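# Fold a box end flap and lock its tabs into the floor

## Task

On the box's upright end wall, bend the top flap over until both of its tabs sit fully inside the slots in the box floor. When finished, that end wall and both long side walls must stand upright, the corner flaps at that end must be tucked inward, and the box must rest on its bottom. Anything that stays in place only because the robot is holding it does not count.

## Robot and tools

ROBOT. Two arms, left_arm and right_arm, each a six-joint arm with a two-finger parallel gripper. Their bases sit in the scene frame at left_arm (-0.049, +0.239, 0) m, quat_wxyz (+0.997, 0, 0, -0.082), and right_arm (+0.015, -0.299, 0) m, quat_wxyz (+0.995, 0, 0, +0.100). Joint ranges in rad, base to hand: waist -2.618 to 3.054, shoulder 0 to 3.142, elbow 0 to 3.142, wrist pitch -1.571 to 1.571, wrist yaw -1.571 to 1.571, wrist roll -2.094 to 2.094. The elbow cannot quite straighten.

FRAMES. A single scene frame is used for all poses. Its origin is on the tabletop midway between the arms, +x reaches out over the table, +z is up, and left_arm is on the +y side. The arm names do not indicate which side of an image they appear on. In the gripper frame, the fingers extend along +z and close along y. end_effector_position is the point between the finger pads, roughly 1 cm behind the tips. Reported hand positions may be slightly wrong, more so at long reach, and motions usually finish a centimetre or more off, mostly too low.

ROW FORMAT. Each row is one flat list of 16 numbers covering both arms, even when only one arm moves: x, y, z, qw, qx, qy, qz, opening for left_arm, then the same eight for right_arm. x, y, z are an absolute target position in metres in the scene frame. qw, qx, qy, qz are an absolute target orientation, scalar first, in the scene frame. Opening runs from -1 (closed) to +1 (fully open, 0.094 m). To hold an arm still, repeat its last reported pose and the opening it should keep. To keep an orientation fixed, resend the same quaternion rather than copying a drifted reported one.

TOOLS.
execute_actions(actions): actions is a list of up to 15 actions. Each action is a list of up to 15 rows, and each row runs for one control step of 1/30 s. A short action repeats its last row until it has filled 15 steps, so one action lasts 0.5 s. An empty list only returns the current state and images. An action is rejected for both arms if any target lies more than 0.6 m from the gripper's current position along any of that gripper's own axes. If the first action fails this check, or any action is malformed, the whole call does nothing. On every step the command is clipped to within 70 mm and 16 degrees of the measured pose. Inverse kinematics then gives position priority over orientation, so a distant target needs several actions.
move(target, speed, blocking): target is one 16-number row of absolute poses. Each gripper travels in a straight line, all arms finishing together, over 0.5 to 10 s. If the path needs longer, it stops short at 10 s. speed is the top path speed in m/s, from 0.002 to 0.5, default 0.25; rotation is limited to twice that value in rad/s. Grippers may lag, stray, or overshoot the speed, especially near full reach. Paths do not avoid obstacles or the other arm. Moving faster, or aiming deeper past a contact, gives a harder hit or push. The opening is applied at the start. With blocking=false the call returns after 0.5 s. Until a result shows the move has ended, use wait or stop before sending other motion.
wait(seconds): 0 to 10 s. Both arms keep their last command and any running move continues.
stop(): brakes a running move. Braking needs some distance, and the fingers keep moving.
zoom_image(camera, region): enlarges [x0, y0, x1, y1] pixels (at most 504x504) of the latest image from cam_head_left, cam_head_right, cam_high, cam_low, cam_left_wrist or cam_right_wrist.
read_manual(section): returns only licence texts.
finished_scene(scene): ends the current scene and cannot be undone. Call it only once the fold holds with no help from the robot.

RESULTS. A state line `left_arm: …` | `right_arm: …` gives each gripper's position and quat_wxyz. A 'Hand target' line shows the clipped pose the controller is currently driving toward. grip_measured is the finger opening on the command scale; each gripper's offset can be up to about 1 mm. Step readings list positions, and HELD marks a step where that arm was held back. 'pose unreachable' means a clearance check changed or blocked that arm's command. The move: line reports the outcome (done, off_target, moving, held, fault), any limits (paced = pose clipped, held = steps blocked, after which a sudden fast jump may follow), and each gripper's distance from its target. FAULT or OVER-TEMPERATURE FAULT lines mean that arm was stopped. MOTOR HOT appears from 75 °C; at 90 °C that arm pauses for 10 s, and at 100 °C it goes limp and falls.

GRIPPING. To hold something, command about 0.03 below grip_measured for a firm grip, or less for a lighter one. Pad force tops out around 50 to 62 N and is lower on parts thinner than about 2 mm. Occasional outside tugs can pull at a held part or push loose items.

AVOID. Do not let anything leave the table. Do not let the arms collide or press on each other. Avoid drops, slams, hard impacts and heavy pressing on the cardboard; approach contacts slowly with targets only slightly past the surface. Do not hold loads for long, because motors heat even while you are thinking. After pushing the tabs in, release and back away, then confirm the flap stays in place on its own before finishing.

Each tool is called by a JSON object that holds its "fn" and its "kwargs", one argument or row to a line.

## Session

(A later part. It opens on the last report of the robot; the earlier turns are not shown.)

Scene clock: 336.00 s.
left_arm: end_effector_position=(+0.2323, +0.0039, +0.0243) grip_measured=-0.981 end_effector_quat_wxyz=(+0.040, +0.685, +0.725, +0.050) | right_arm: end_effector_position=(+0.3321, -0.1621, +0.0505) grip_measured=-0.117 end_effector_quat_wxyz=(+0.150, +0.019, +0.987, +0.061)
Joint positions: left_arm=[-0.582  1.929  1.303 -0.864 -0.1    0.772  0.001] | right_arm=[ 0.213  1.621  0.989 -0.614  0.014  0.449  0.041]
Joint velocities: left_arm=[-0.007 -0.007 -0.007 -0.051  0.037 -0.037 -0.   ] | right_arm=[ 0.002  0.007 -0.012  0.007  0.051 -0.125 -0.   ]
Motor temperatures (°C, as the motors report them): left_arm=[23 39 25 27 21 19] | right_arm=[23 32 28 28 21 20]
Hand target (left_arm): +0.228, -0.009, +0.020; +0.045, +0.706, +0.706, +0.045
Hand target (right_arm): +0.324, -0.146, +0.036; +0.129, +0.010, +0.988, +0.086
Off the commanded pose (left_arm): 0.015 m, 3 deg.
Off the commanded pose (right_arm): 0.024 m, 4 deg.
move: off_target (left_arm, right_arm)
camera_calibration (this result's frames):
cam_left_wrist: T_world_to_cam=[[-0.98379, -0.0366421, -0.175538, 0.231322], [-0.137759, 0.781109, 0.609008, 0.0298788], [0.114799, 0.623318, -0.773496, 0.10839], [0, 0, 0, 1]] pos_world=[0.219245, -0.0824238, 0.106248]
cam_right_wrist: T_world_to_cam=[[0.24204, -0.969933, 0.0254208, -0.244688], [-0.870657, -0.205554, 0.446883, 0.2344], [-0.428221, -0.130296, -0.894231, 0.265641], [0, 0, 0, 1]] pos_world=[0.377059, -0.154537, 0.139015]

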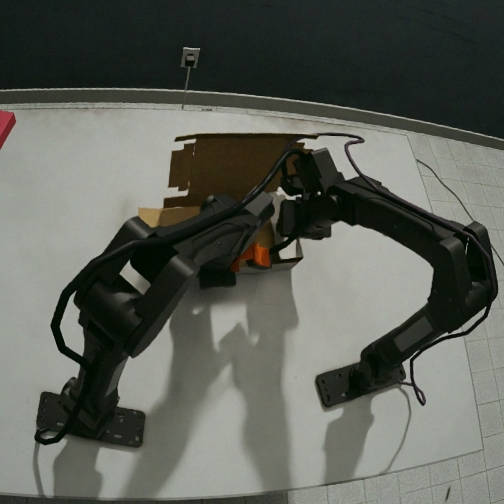

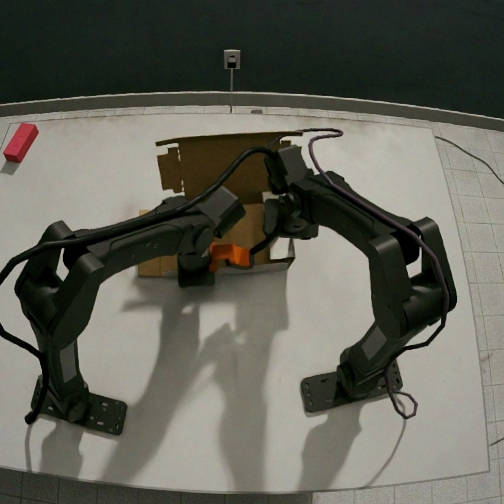

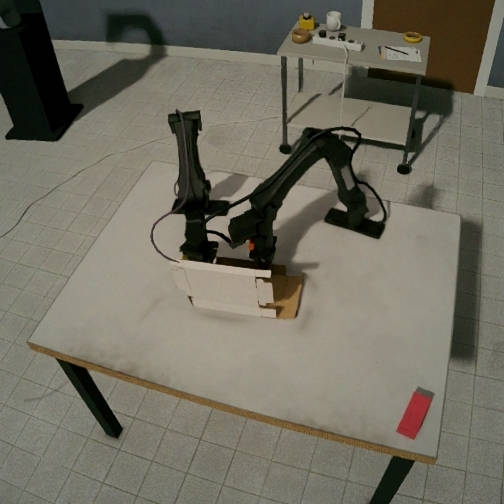

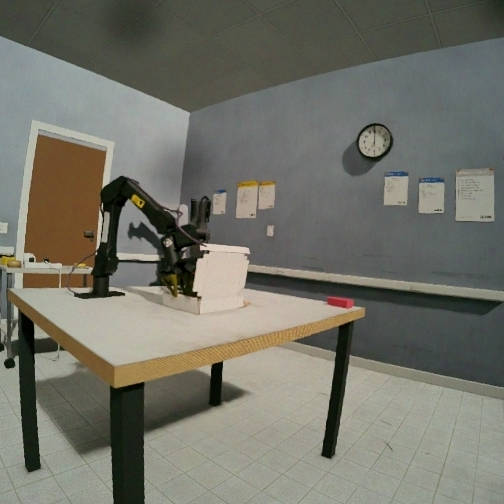

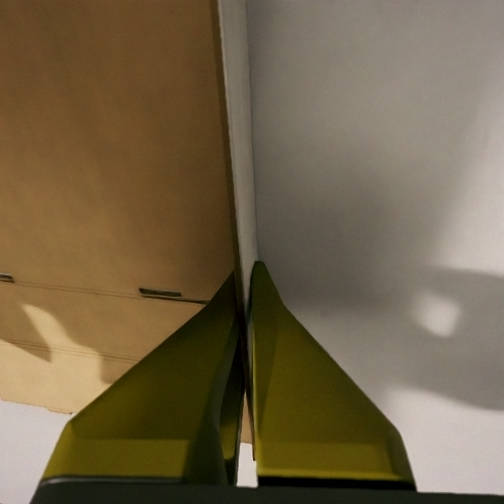

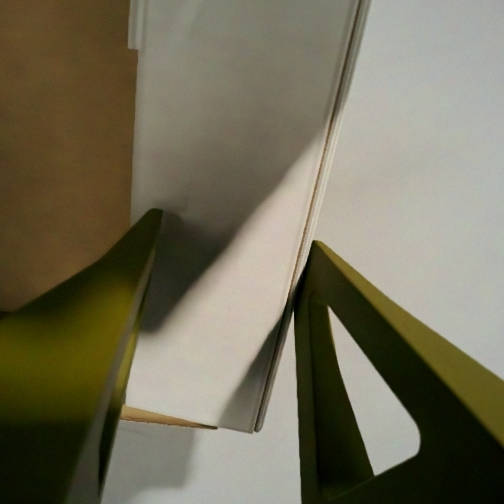

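{"fn": "move", "kwargs": {
  "target": [0.228,-0.005,0.02,0.045,0.706,0.706,0.045,-1,0.31,-0.17,0.066,0.127,0.028,0.968,0.215,-0.05],
  "speed": 0.05
}}

{"fn": "move", "kwargs": {
  "target": [0.228,-0.015,0.02,0.045,0.706,0.706,0.045,-1,0.31,-0.135,0.068,0.127,0.028,0.968,0.215,-0.05],
  "speed": 0.025
}}

Scene clock: 343.87 s.
left_arm: end_effector_position=(+0.2333, -0.0004, +0.0246) grip_measured=-0.981 end_effector_quat_wxyz=(+0.047, +0.697, +0.714, +0.050) | right_arm: end_effector_position=(+0.3090, -0.1736, +0.0589) grip_measured=-0.052 end_effector_quat_wxyz=(+0.114, +0.035, +0.973, +0.198)
Joint positions: left_arm=[-0.588  1.929  1.303 -0.849 -0.099  0.799  0.001] | right_arm=[ 0.025  1.506  0.87  -0.599 -0.32   0.351  0.045]
Joint velocities: left_arm=[-0.007  0.002 -0.007 -0.007 -0.125 -0.066 -0.001] | right_arm=[-0.012  0.007 -0.002 -0.022 -0.007 -0.037 -0.   ]
Motor temperatures (°C, as the motors report them): left_arm=[23 39 26 27 21 19] | right_arm=[23 32 28 28 21 20]
Hand target (left_arm): +0.228, -0.005, +0.020; +0.045, +0.706, +0.706, +0.045
Hand target (right_arm): +0.310, -0.170, +0.067; +0.126, +0.028, +0.968, +0.216
Off the commanded pose (left_arm): 0.008 m, 2 deg.
Off the commanded pose (right_arm): 0.008 m, 3 deg.
move: off_target (right_arm)
camera_calibration (this result's frames):
cam_left_wrist: T_world_to_cam=[[-0.982778, -0.00504484, -0.184722, 0.232236], [-0.117249, 0.789661, 0.602236, 0.028592], [0.142829, 0.613523, -0.776653, 0.104719], [0, 0, 0, 1]] pos_world=[0.216631, -0.085654, 0.10701]
cam_right_wrist: T_world_to_cam=[[0.24676, -0.934328, -0.257177, -0.229092], [-0.839193, -0.338741, 0.425452, 0.176626], [-0.484629, 0.110837, -0.867669, 0.319486], [0, 0, 0, 1]] pos_world=[0.359586, -0.189627, 0.143145]

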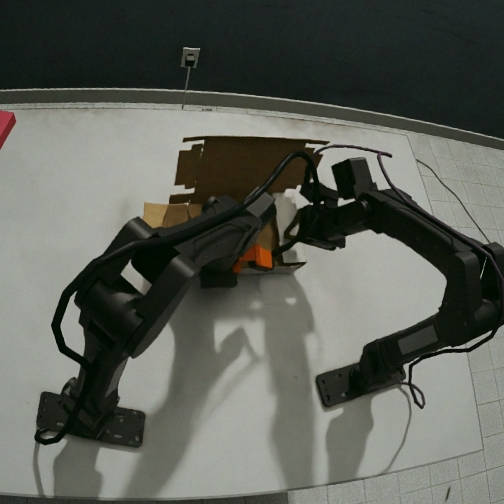

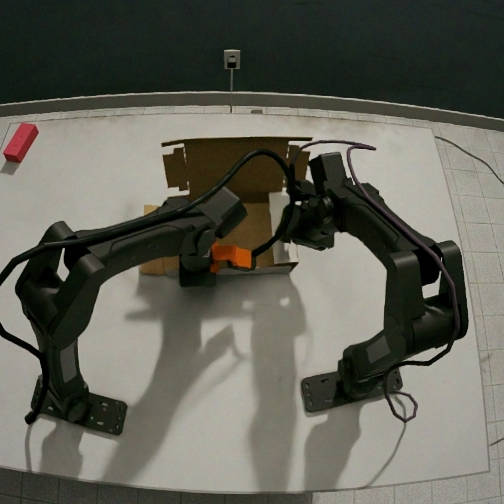

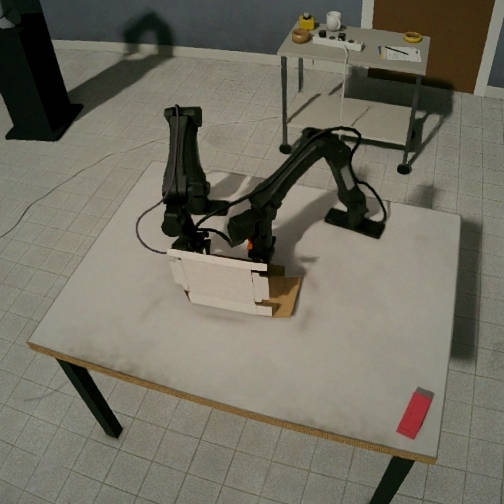

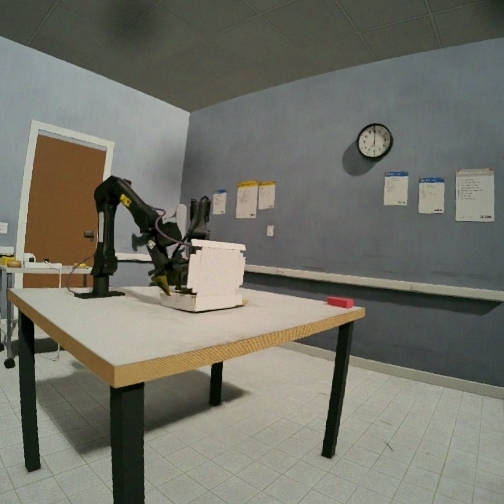

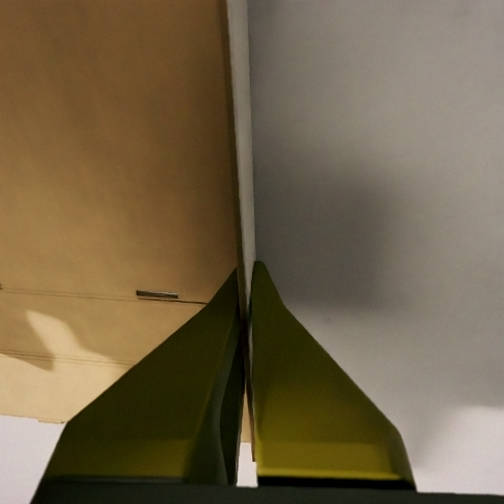

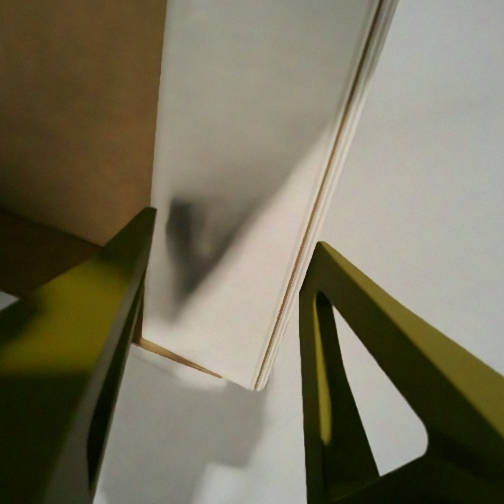

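Scene clock: 345.67 s.
left_arm: end_effector_position=(+0.2280, +0.0062, +0.0243) grip_measured=-0.981 end_effector_quat_wxyz=(+0.030, +0.690, +0.721, +0.059) | right_arm: end_effector_position=(+0.3088, -0.1629, +0.0560) grip_measured=-0.052 end_effector_quat_wxyz=(+0.126, +0.046, +0.978, +0.163)
Joint positions: left_arm=[-0.594  1.929  1.303 -0.883 -0.117  0.773  0.001] | right_arm=[ 0.116  1.506  0.87  -0.576 -0.212  0.447  0.045]
Joint velocities: left_arm=[ 0.007  0.012  0.007 -0.022 -0.066 -0.022 -0.001] | right_arm=[-0.007 -0.017  0.007 -0.022  0.022  0.066 -0.   ]
Motor temperatures (°C, as the motors report them): left_arm=[23 38 26 27 21 19] | right_arm=[23 32 28 28 21 20]
Hand target (left_arm): +0.227, -0.014, +0.021; +0.045, +0.706, +0.706, +0.045
Hand target (right_arm): +0.309, -0.137, +0.069; +0.126, +0.027, +0.969, +0.213
Off the commanded pose (left_arm): 0.022 m, 3 deg.
Off the commanded pose (right_arm): 0.030 m, 6 deg.
move: off_target (left_arm, right_arm)
camera_calibration (this result's frames):
cam_left_wrist: T_world_to_cam=[[-0.984627, -0.0201405, -0.173503, 0.227232], [-0.126637, 0.766452, 0.629694, 0.0245718], [0.120299, 0.641986, -0.75722, 0.105683], [0, 0, 0, 1]] pos_world=[0.214137, -0.0821035, 0.103978]
cam_right_wrist: T_world_to_cam=[[0.21953, -0.957182, -0.188703, -0.218925], [-0.856387, -0.281718, 0.432708, 0.195434], [-0.467341, 0.0666103, -0.881564, 0.303896], [0, 0, 0, 1]] pos_world=[0.357451, -0.174737, 0.142026]

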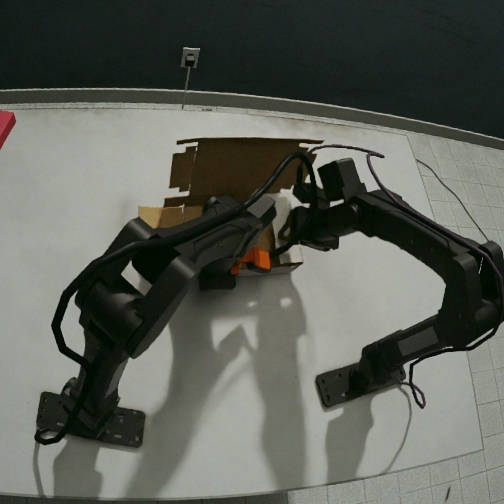

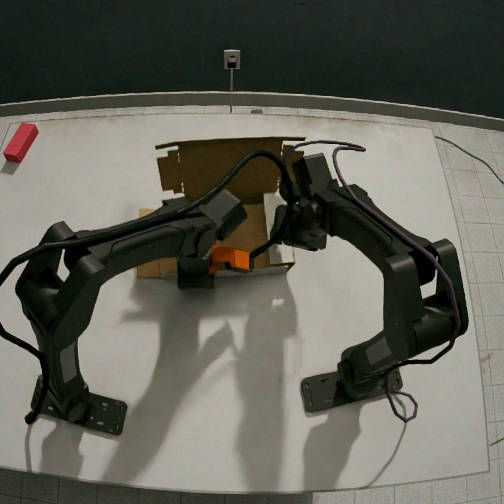

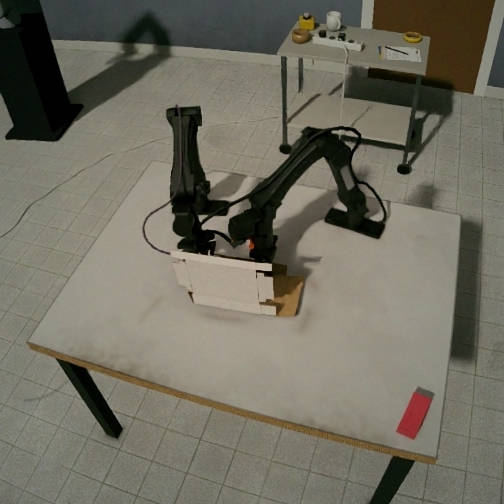

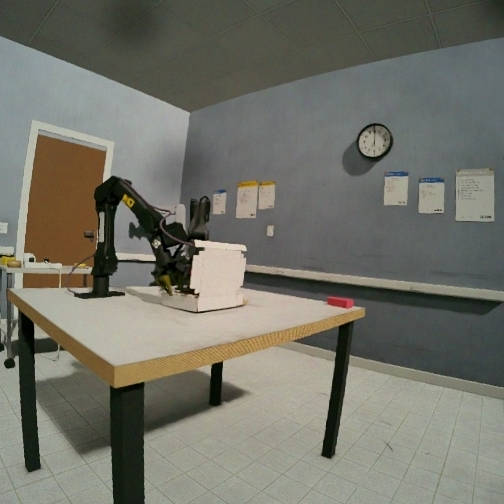

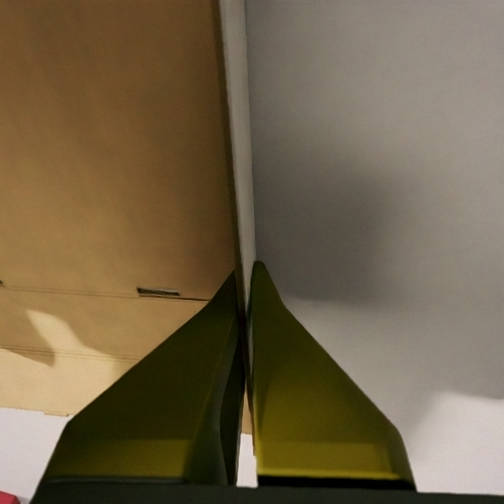

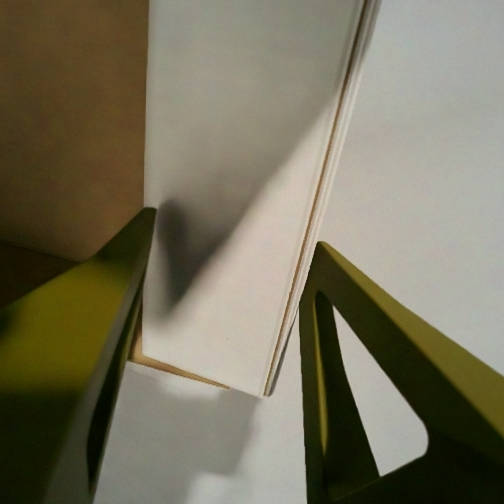

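{"fn": "move", "kwargs": {
  "target": [0.228,-0.0,0.02,0.045,0.706,0.706,0.045,-1,0.31,-0.21,0.09,0.127,0.028,0.968,0.215,-1],
  "speed": 0.1
}}

{"fn": "move", "kwargs": {
  "target": [0.228,-0.0,0.02,0.045,0.706,0.706,0.045,-1,0.33,-0.25,0.05,0.42,-0.53,0.64,0.36,-1]
}}

{"fn": "zoom_image", "kwargs": {
  "camera": "cam_low",
  "region": [140,250,260,330]
}}

Scene clock: 350.00 s.
left_arm: end_effector_position=(+0.2399, -0.0179, +0.0271) grip_measured=-0.981 end_effector_quat_wxyz=(+0.081, +0.709, +0.699, +0.037) | right_arm: end_effector_position=(+0.3046, -0.2031, +0.0768) grip_measured=-0.883 end_effector_quat_wxyz=(+0.110, +0.027, +0.969, +0.220)
Joint positions: left_arm=[-0.596  1.927  1.303 -0.782 -0.069  0.83   0.001] | right_arm=[-0.119  1.463  0.899 -0.721 -0.413  0.195  0.006]
Joint velocities: left_arm=[-0.017  0.022 -0.017 -0.007  0.022  0.081  0.   ] | right_arm=[-0.012 -0.007  0.037 -0.022 -0.007 -0.022 -0.   ]
Motor temperatures (°C, as the motors report them): left_arm=[23 38 26 27 21 19] | right_arm=[23 32 28 29 21 20]
Hand target (left_arm): +0.228, -0.000, +0.020; +0.045, +0.706, +0.705, +0.045
Hand target (right_arm): +0.310, -0.210, +0.090; +0.127, +0.028, +0.968, +0.217
Off the commanded pose (left_arm): 0.023 m, 4 deg.
Off the commanded pose (right_arm): 0.016 m, 2 deg.
move: off_target (left_arm, right_arm)
camera_calibration (this result's frames):
cam_left_wrist: T_world_to_cam=[[-0.976222, 0.0233061, -0.215518, 0.238881], [-0.100886, 0.831126, 0.546856, 0.039965], [0.191868, 0.555595, -0.809012, 0.104528], [0, 0, 0, 1]] pos_world=[0.217177, -0.0968588, 0.114193]
cam_right_wrist: T_world_to_cam=[[0.26797, -0.916075, -0.298327, -0.250495], [-0.83029, -0.376654, 0.410792, 0.145997], [-0.488682, 0.137618, -0.86154, 0.342367], [0, 0, 0, 1]] pos_world=[0.355653, -0.221598, 0.160259]

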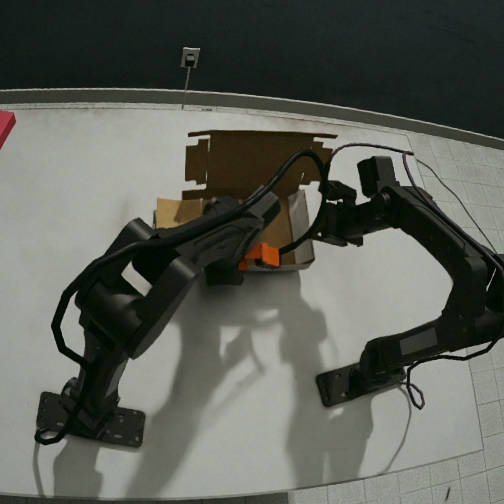

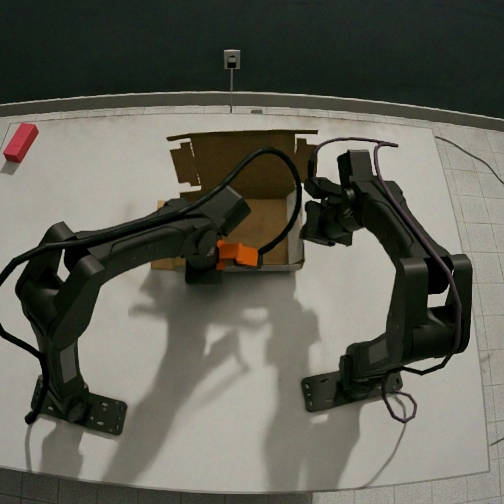

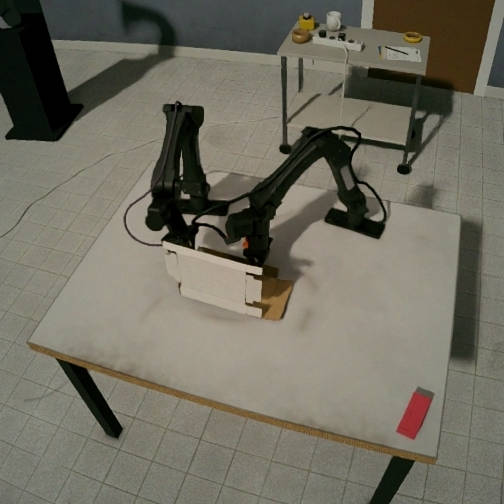

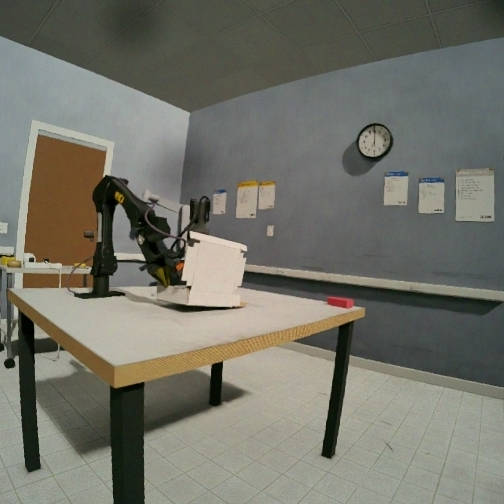

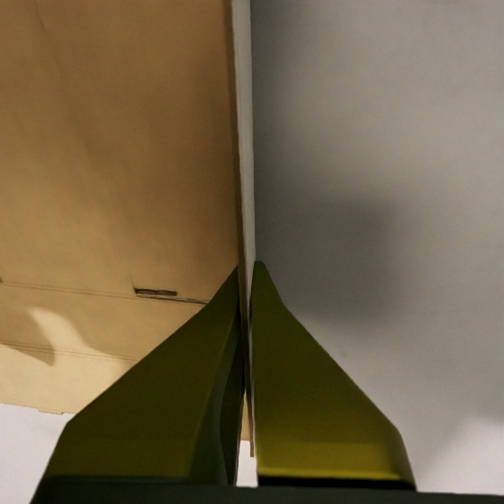

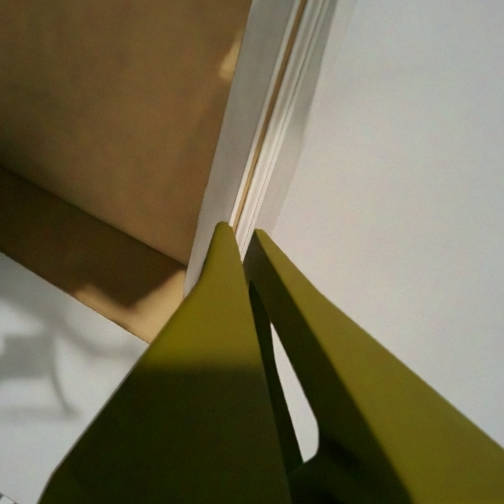

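Scene clock: 353.77 s.
left_arm: end_effector_position=(+0.2382, -0.0219, +0.0272) grip_measured=-0.981 end_effector_quat_wxyz=(+0.085, +0.706, +0.702, +0.031) | right_arm: end_effector_position=(+0.3243, -0.2483, +0.0462) grip_measured=-0.997 end_effector_quat_wxyz=(+0.413, -0.539, +0.642, +0.358)
Joint positions: left_arm=[-0.601  1.927  1.303 -0.776 -0.058  0.816  0.001] | right_arm=[-0.573  2.075  1.103 -1.05  -1.106 -2.052  0.   ]
Joint velocities: left_arm=[-0.007 -0.002 -0.002 -0.051 -0.066  0.022 -0.001] | right_arm=[ 0.002 -0.002  0.007 -0.081  0.022 -0.007 -0.   ]
Motor temperatures (°C, as the motors report them): left_arm=[23 38 26 27 21 19] | right_arm=[23 32 28 28 21 20]
Hand target (left_arm): +0.228, -0.001, +0.021; +0.045, +0.706, +0.706, +0.044
Hand target (right_arm): +0.329, -0.250, +0.050; +0.422, -0.530, +0.641, +0.362
Off the commanded pose (left_arm): 0.025 m, 5 deg.
Off the commanded pose (right_arm): 0.007 m, 1 deg.
move: off_target (left_arm)
camera_calibration (this result's frames):
cam_left_wrist: T_world_to_cam=[[-0.977277, 0.0136897, -0.211523, 0.237282], [-0.10406, 0.838395, 0.535037, 0.0443367], [0.184665, 0.544891, -0.81792, 0.108933], [0, 0, 0, 1]] pos_world=[0.216388, -0.0997767, 0.115567]
cam_right_wrist: T_world_to_cam=[[0.955142, -0.0978237, 0.279527, -0.352747], [0.00564483, -0.937684, -0.347442, -0.21742], [0.296096, 0.333434, -0.895069, 0.127478], [0, 0, 0, 1]] pos_world=[0.300405, -0.280884, 0.137163]

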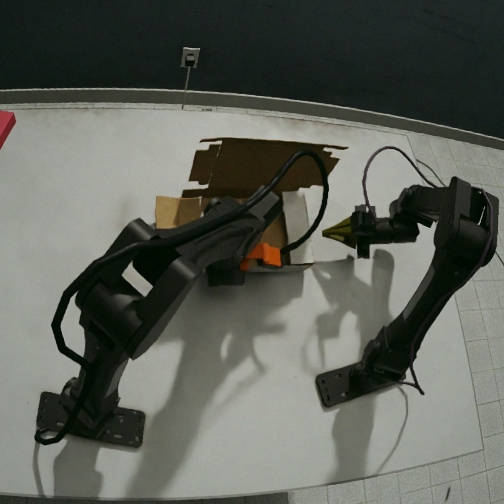

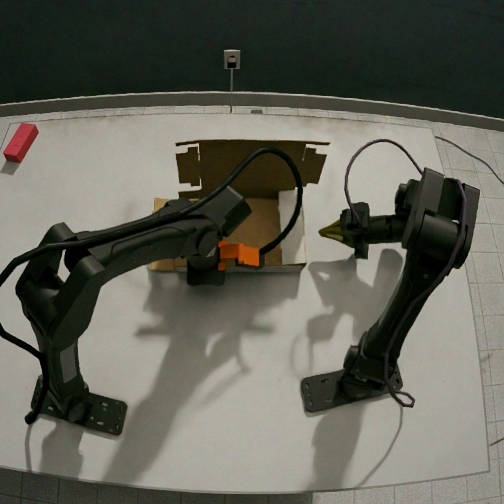

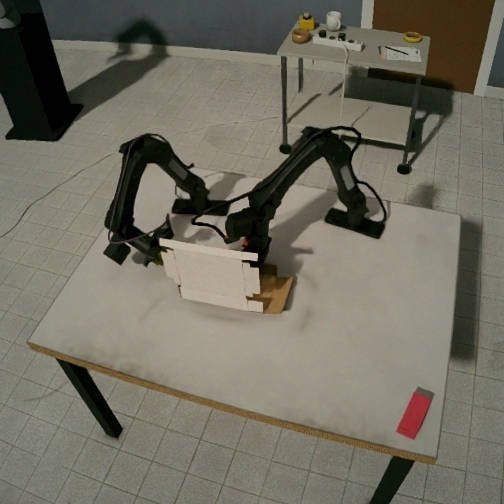

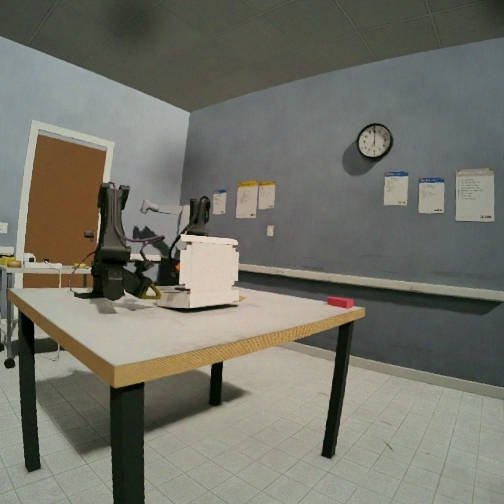

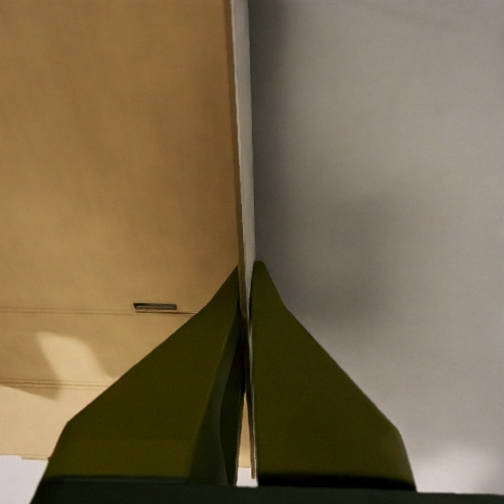

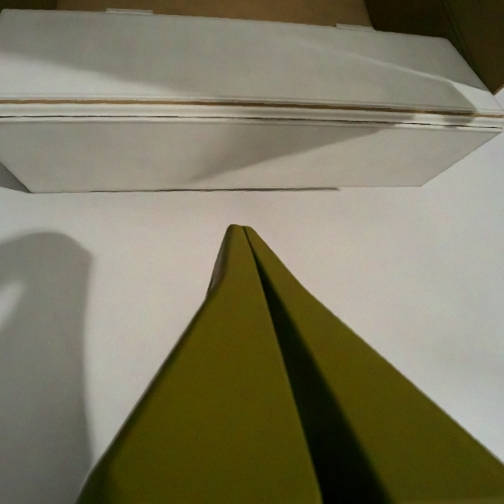

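Region (140, 250, 260, 330) of cam_low's 504x504 image, scaled by 4.200, with more detail than that image has.

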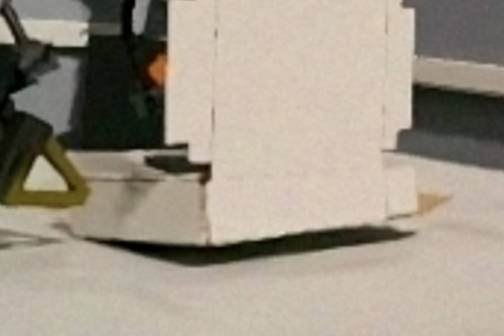

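{"fn": "move", "kwargs": {
  "target": [0.228,-0.0,0.02,0.045,0.706,0.706,0.045,-1,0.31,-0.20,0.10,0.127,0.028,0.968,0.215,0.0]
}}

{"fn": "move", "kwargs": {
  "target": [0.228,-0.0,0.02,0.045,0.706,0.706,0.045,-1,0.315,-0.187,0.068,0.127,0.028,0.968,0.215,0.0],
  "speed": 0.06
}}

Scene clock: 360.03 s.
left_arm: end_effector_position=(+0.2377, -0.0222, +0.0271) grip_measured=-0.981 end_effector_quat_wxyz=(+0.084, +0.706, +0.702, +0.029) | right_arm: end_effector_position=(+0.3100, -0.2021, +0.0942) grip_measured=-0.003 end_effector_quat_wxyz=(+0.128, +0.029, +0.968, +0.213)
Joint positions: left_arm=[-0.601  1.927  1.303 -0.777 -0.054  0.816  0.001] | right_arm=[-0.104  1.43   0.937 -0.75  -0.388  0.22   0.047]
Joint velocities: left_arm=[-0.002  0.022 -0.027  0.007 -0.007  0.037  0.   ] | right_arm=[-0.002 -0.007 -0.002 -0.081 -0.051 -0.022 -0.001]
Motor temperatures (°C, as the motors report them): left_arm=[23 38 26 26 21 19] | right_arm=[23 33 28 28 21 20]
Hand target (left_arm): +0.228, -0.001, +0.021; +0.045, +0.706, +0.706, +0.044
Hand target (right_arm): +0.312, -0.200, +0.099; +0.128, +0.028, +0.968, +0.212
Off the commanded pose (left_arm): 0.025 m, 5 deg.
Off the commanded pose (right_arm): 0.006 m, 0 deg.
move: off_target (left_arm)
camera_calibration (this result's frames):
cam_left_wrist: T_world_to_cam=[[-0.977877, 0.0138585, -0.20872, 0.236801], [-0.102024, 0.839476, 0.533733, 0.0441539], [0.182612, 0.54322, -0.819491, 0.109647], [0, 0, 0, 1]] pos_world=[0.216044, -0.0999101, 0.115713]
cam_right_wrist: T_world_to_cam=[[0.265012, -0.923939, -0.275873, -0.248659], [-0.848991, -0.359223, 0.387523, 0.155239], [-0.457147, 0.131516, -0.879614, 0.350564], [0, 0, 0, 1]] pos_world=[0.357954, -0.220085, 0.179603]

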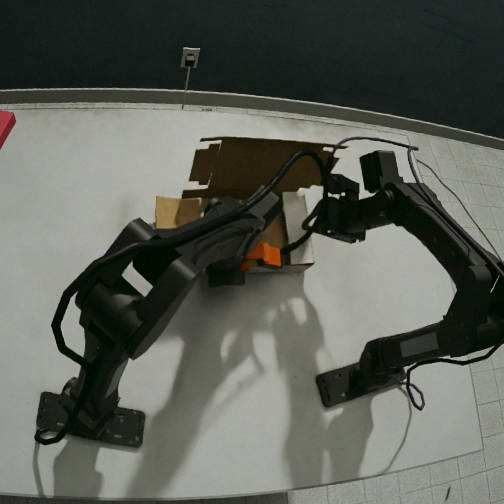

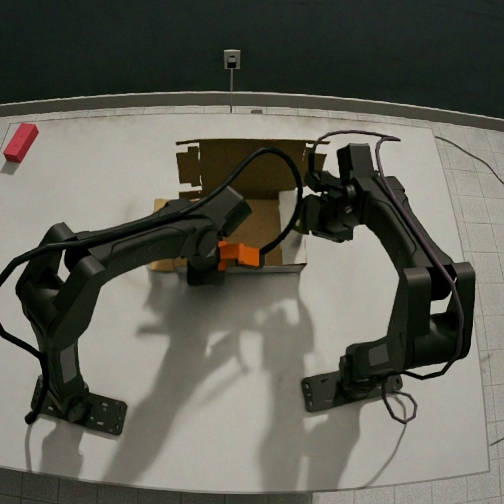

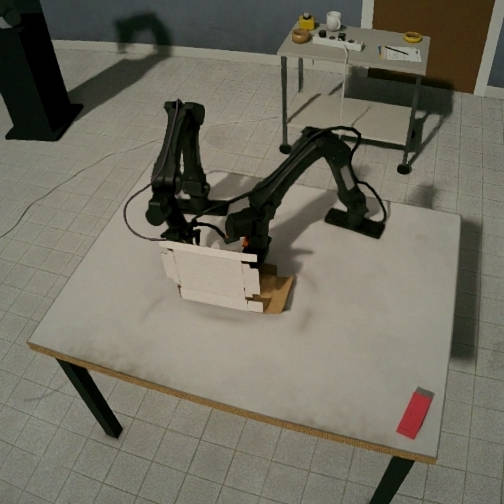

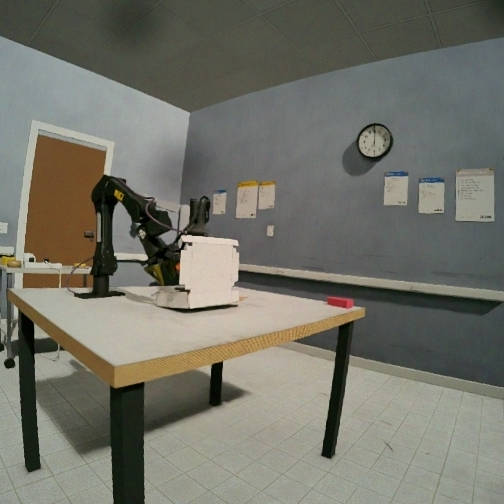

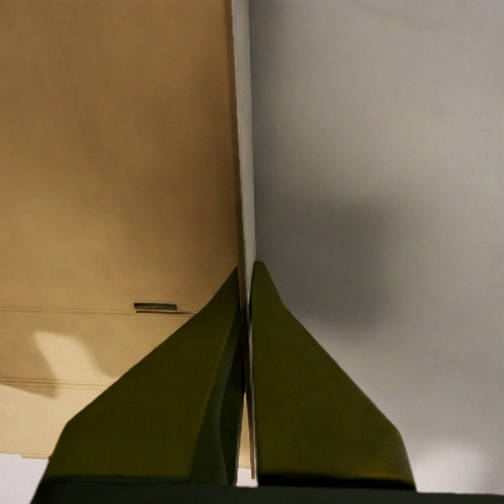

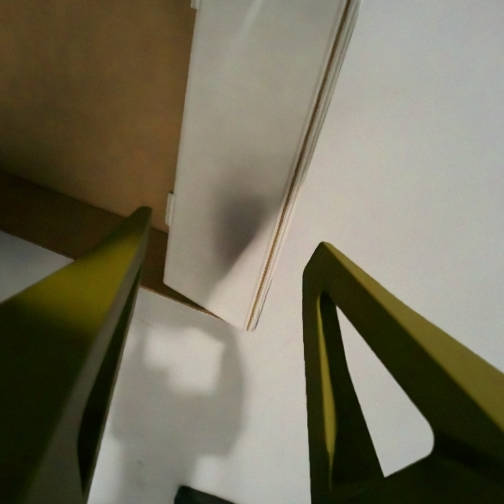

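Scene clock: 361.10 s.
left_arm: end_effector_position=(+0.2367, -0.0216, +0.0269) grip_measured=-0.981 end_effector_quat_wxyz=(+0.082, +0.706, +0.703, +0.028) | right_arm: end_effector_position=(+0.3142, -0.1907, +0.0727) grip_measured=-0.002 end_effector_quat_wxyz=(+0.128, +0.030, +0.968, +0.213)
Joint positions: left_arm=[-0.601  1.927  1.303 -0.782 -0.053  0.814  0.001] | right_arm=[-0.06   1.475  0.885 -0.637 -0.373  0.267  0.047]
Joint velocities: left_arm=[ 0.007 -0.012 -0.017 -0.022  0.037 -0.037  0.   ] | right_arm=[ 0.002 -0.012 -0.027  0.022 -0.007 -0.066 -0.001]
Motor temperatures (°C, as the motors report them): left_arm=[23 38 26 26 21 19] | right_arm=[23 32 28 28 21 20]
Hand target (left_arm): +0.228, -0.001, +0.021; +0.045, +0.706, +0.706, +0.044
Hand target (right_arm): +0.314, -0.187, +0.068; +0.127, +0.028, +0.968, +0.214
Off the commanded pose (left_arm): 0.024 m, 5 deg.
Off the commanded pose (right_arm): 0.006 m, 0 deg.
move: off_target (left_arm)
camera_calibration (this result's frames):
cam_left_wrist: T_world_to_cam=[[-0.978774, 0.012634, -0.204555, 0.235897], [-0.101177, 0.838204, 0.535889, 0.04335], [0.178229, 0.54521, -0.819134, 0.110385], [0, 0, 0, 1]] pos_world=[0.215602, -0.0994997, 0.115444]
cam_right_wrist: T_world_to_cam=[[0.262613, -0.924624, -0.27587, -0.244551], [-0.849502, -0.357138, 0.388328, 0.171696], [-0.457581, 0.132372, -0.879259, 0.332286], [0, 0, 0, 1]] pos_world=[0.362126, -0.208784, 0.158027]

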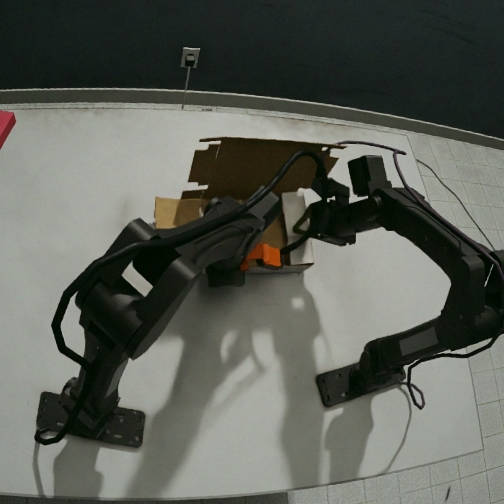

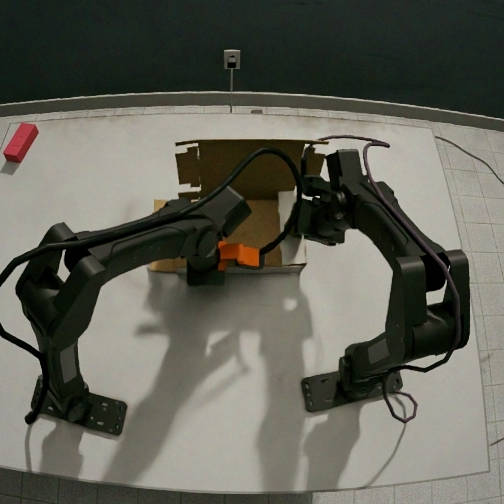

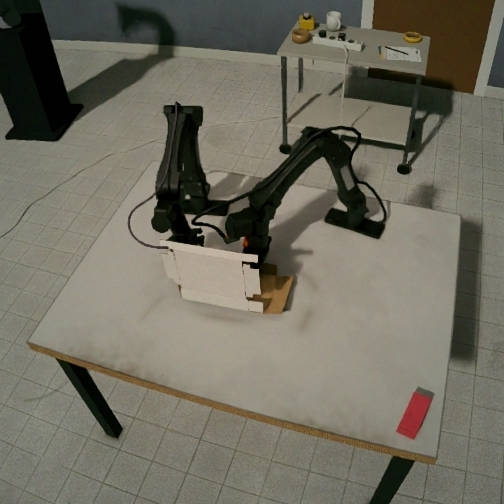

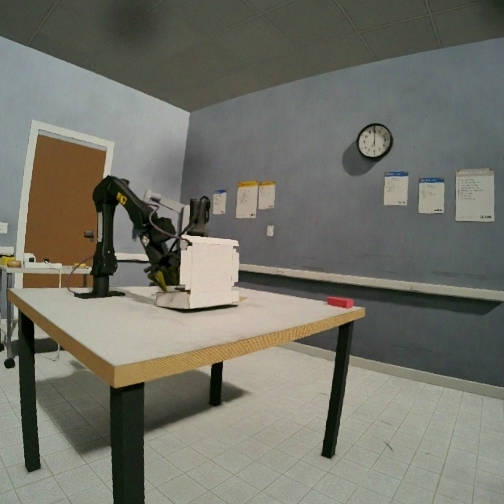

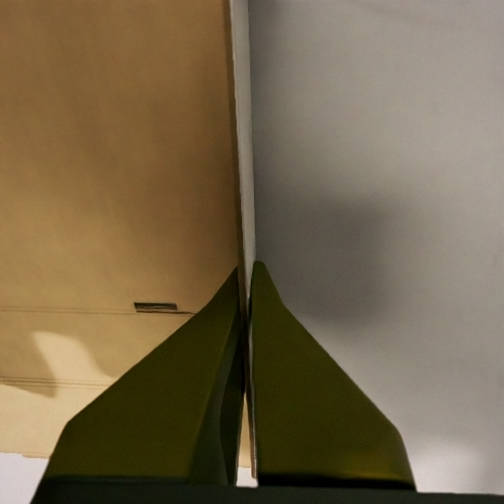

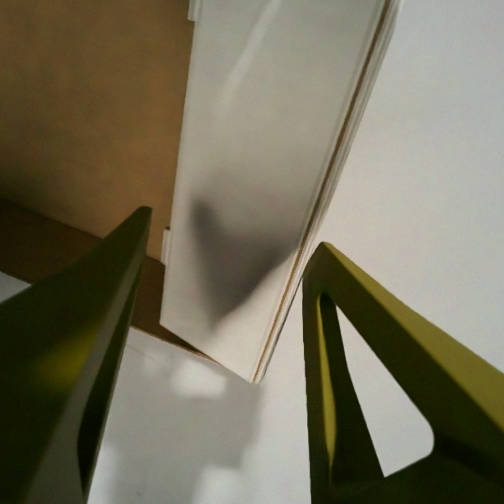

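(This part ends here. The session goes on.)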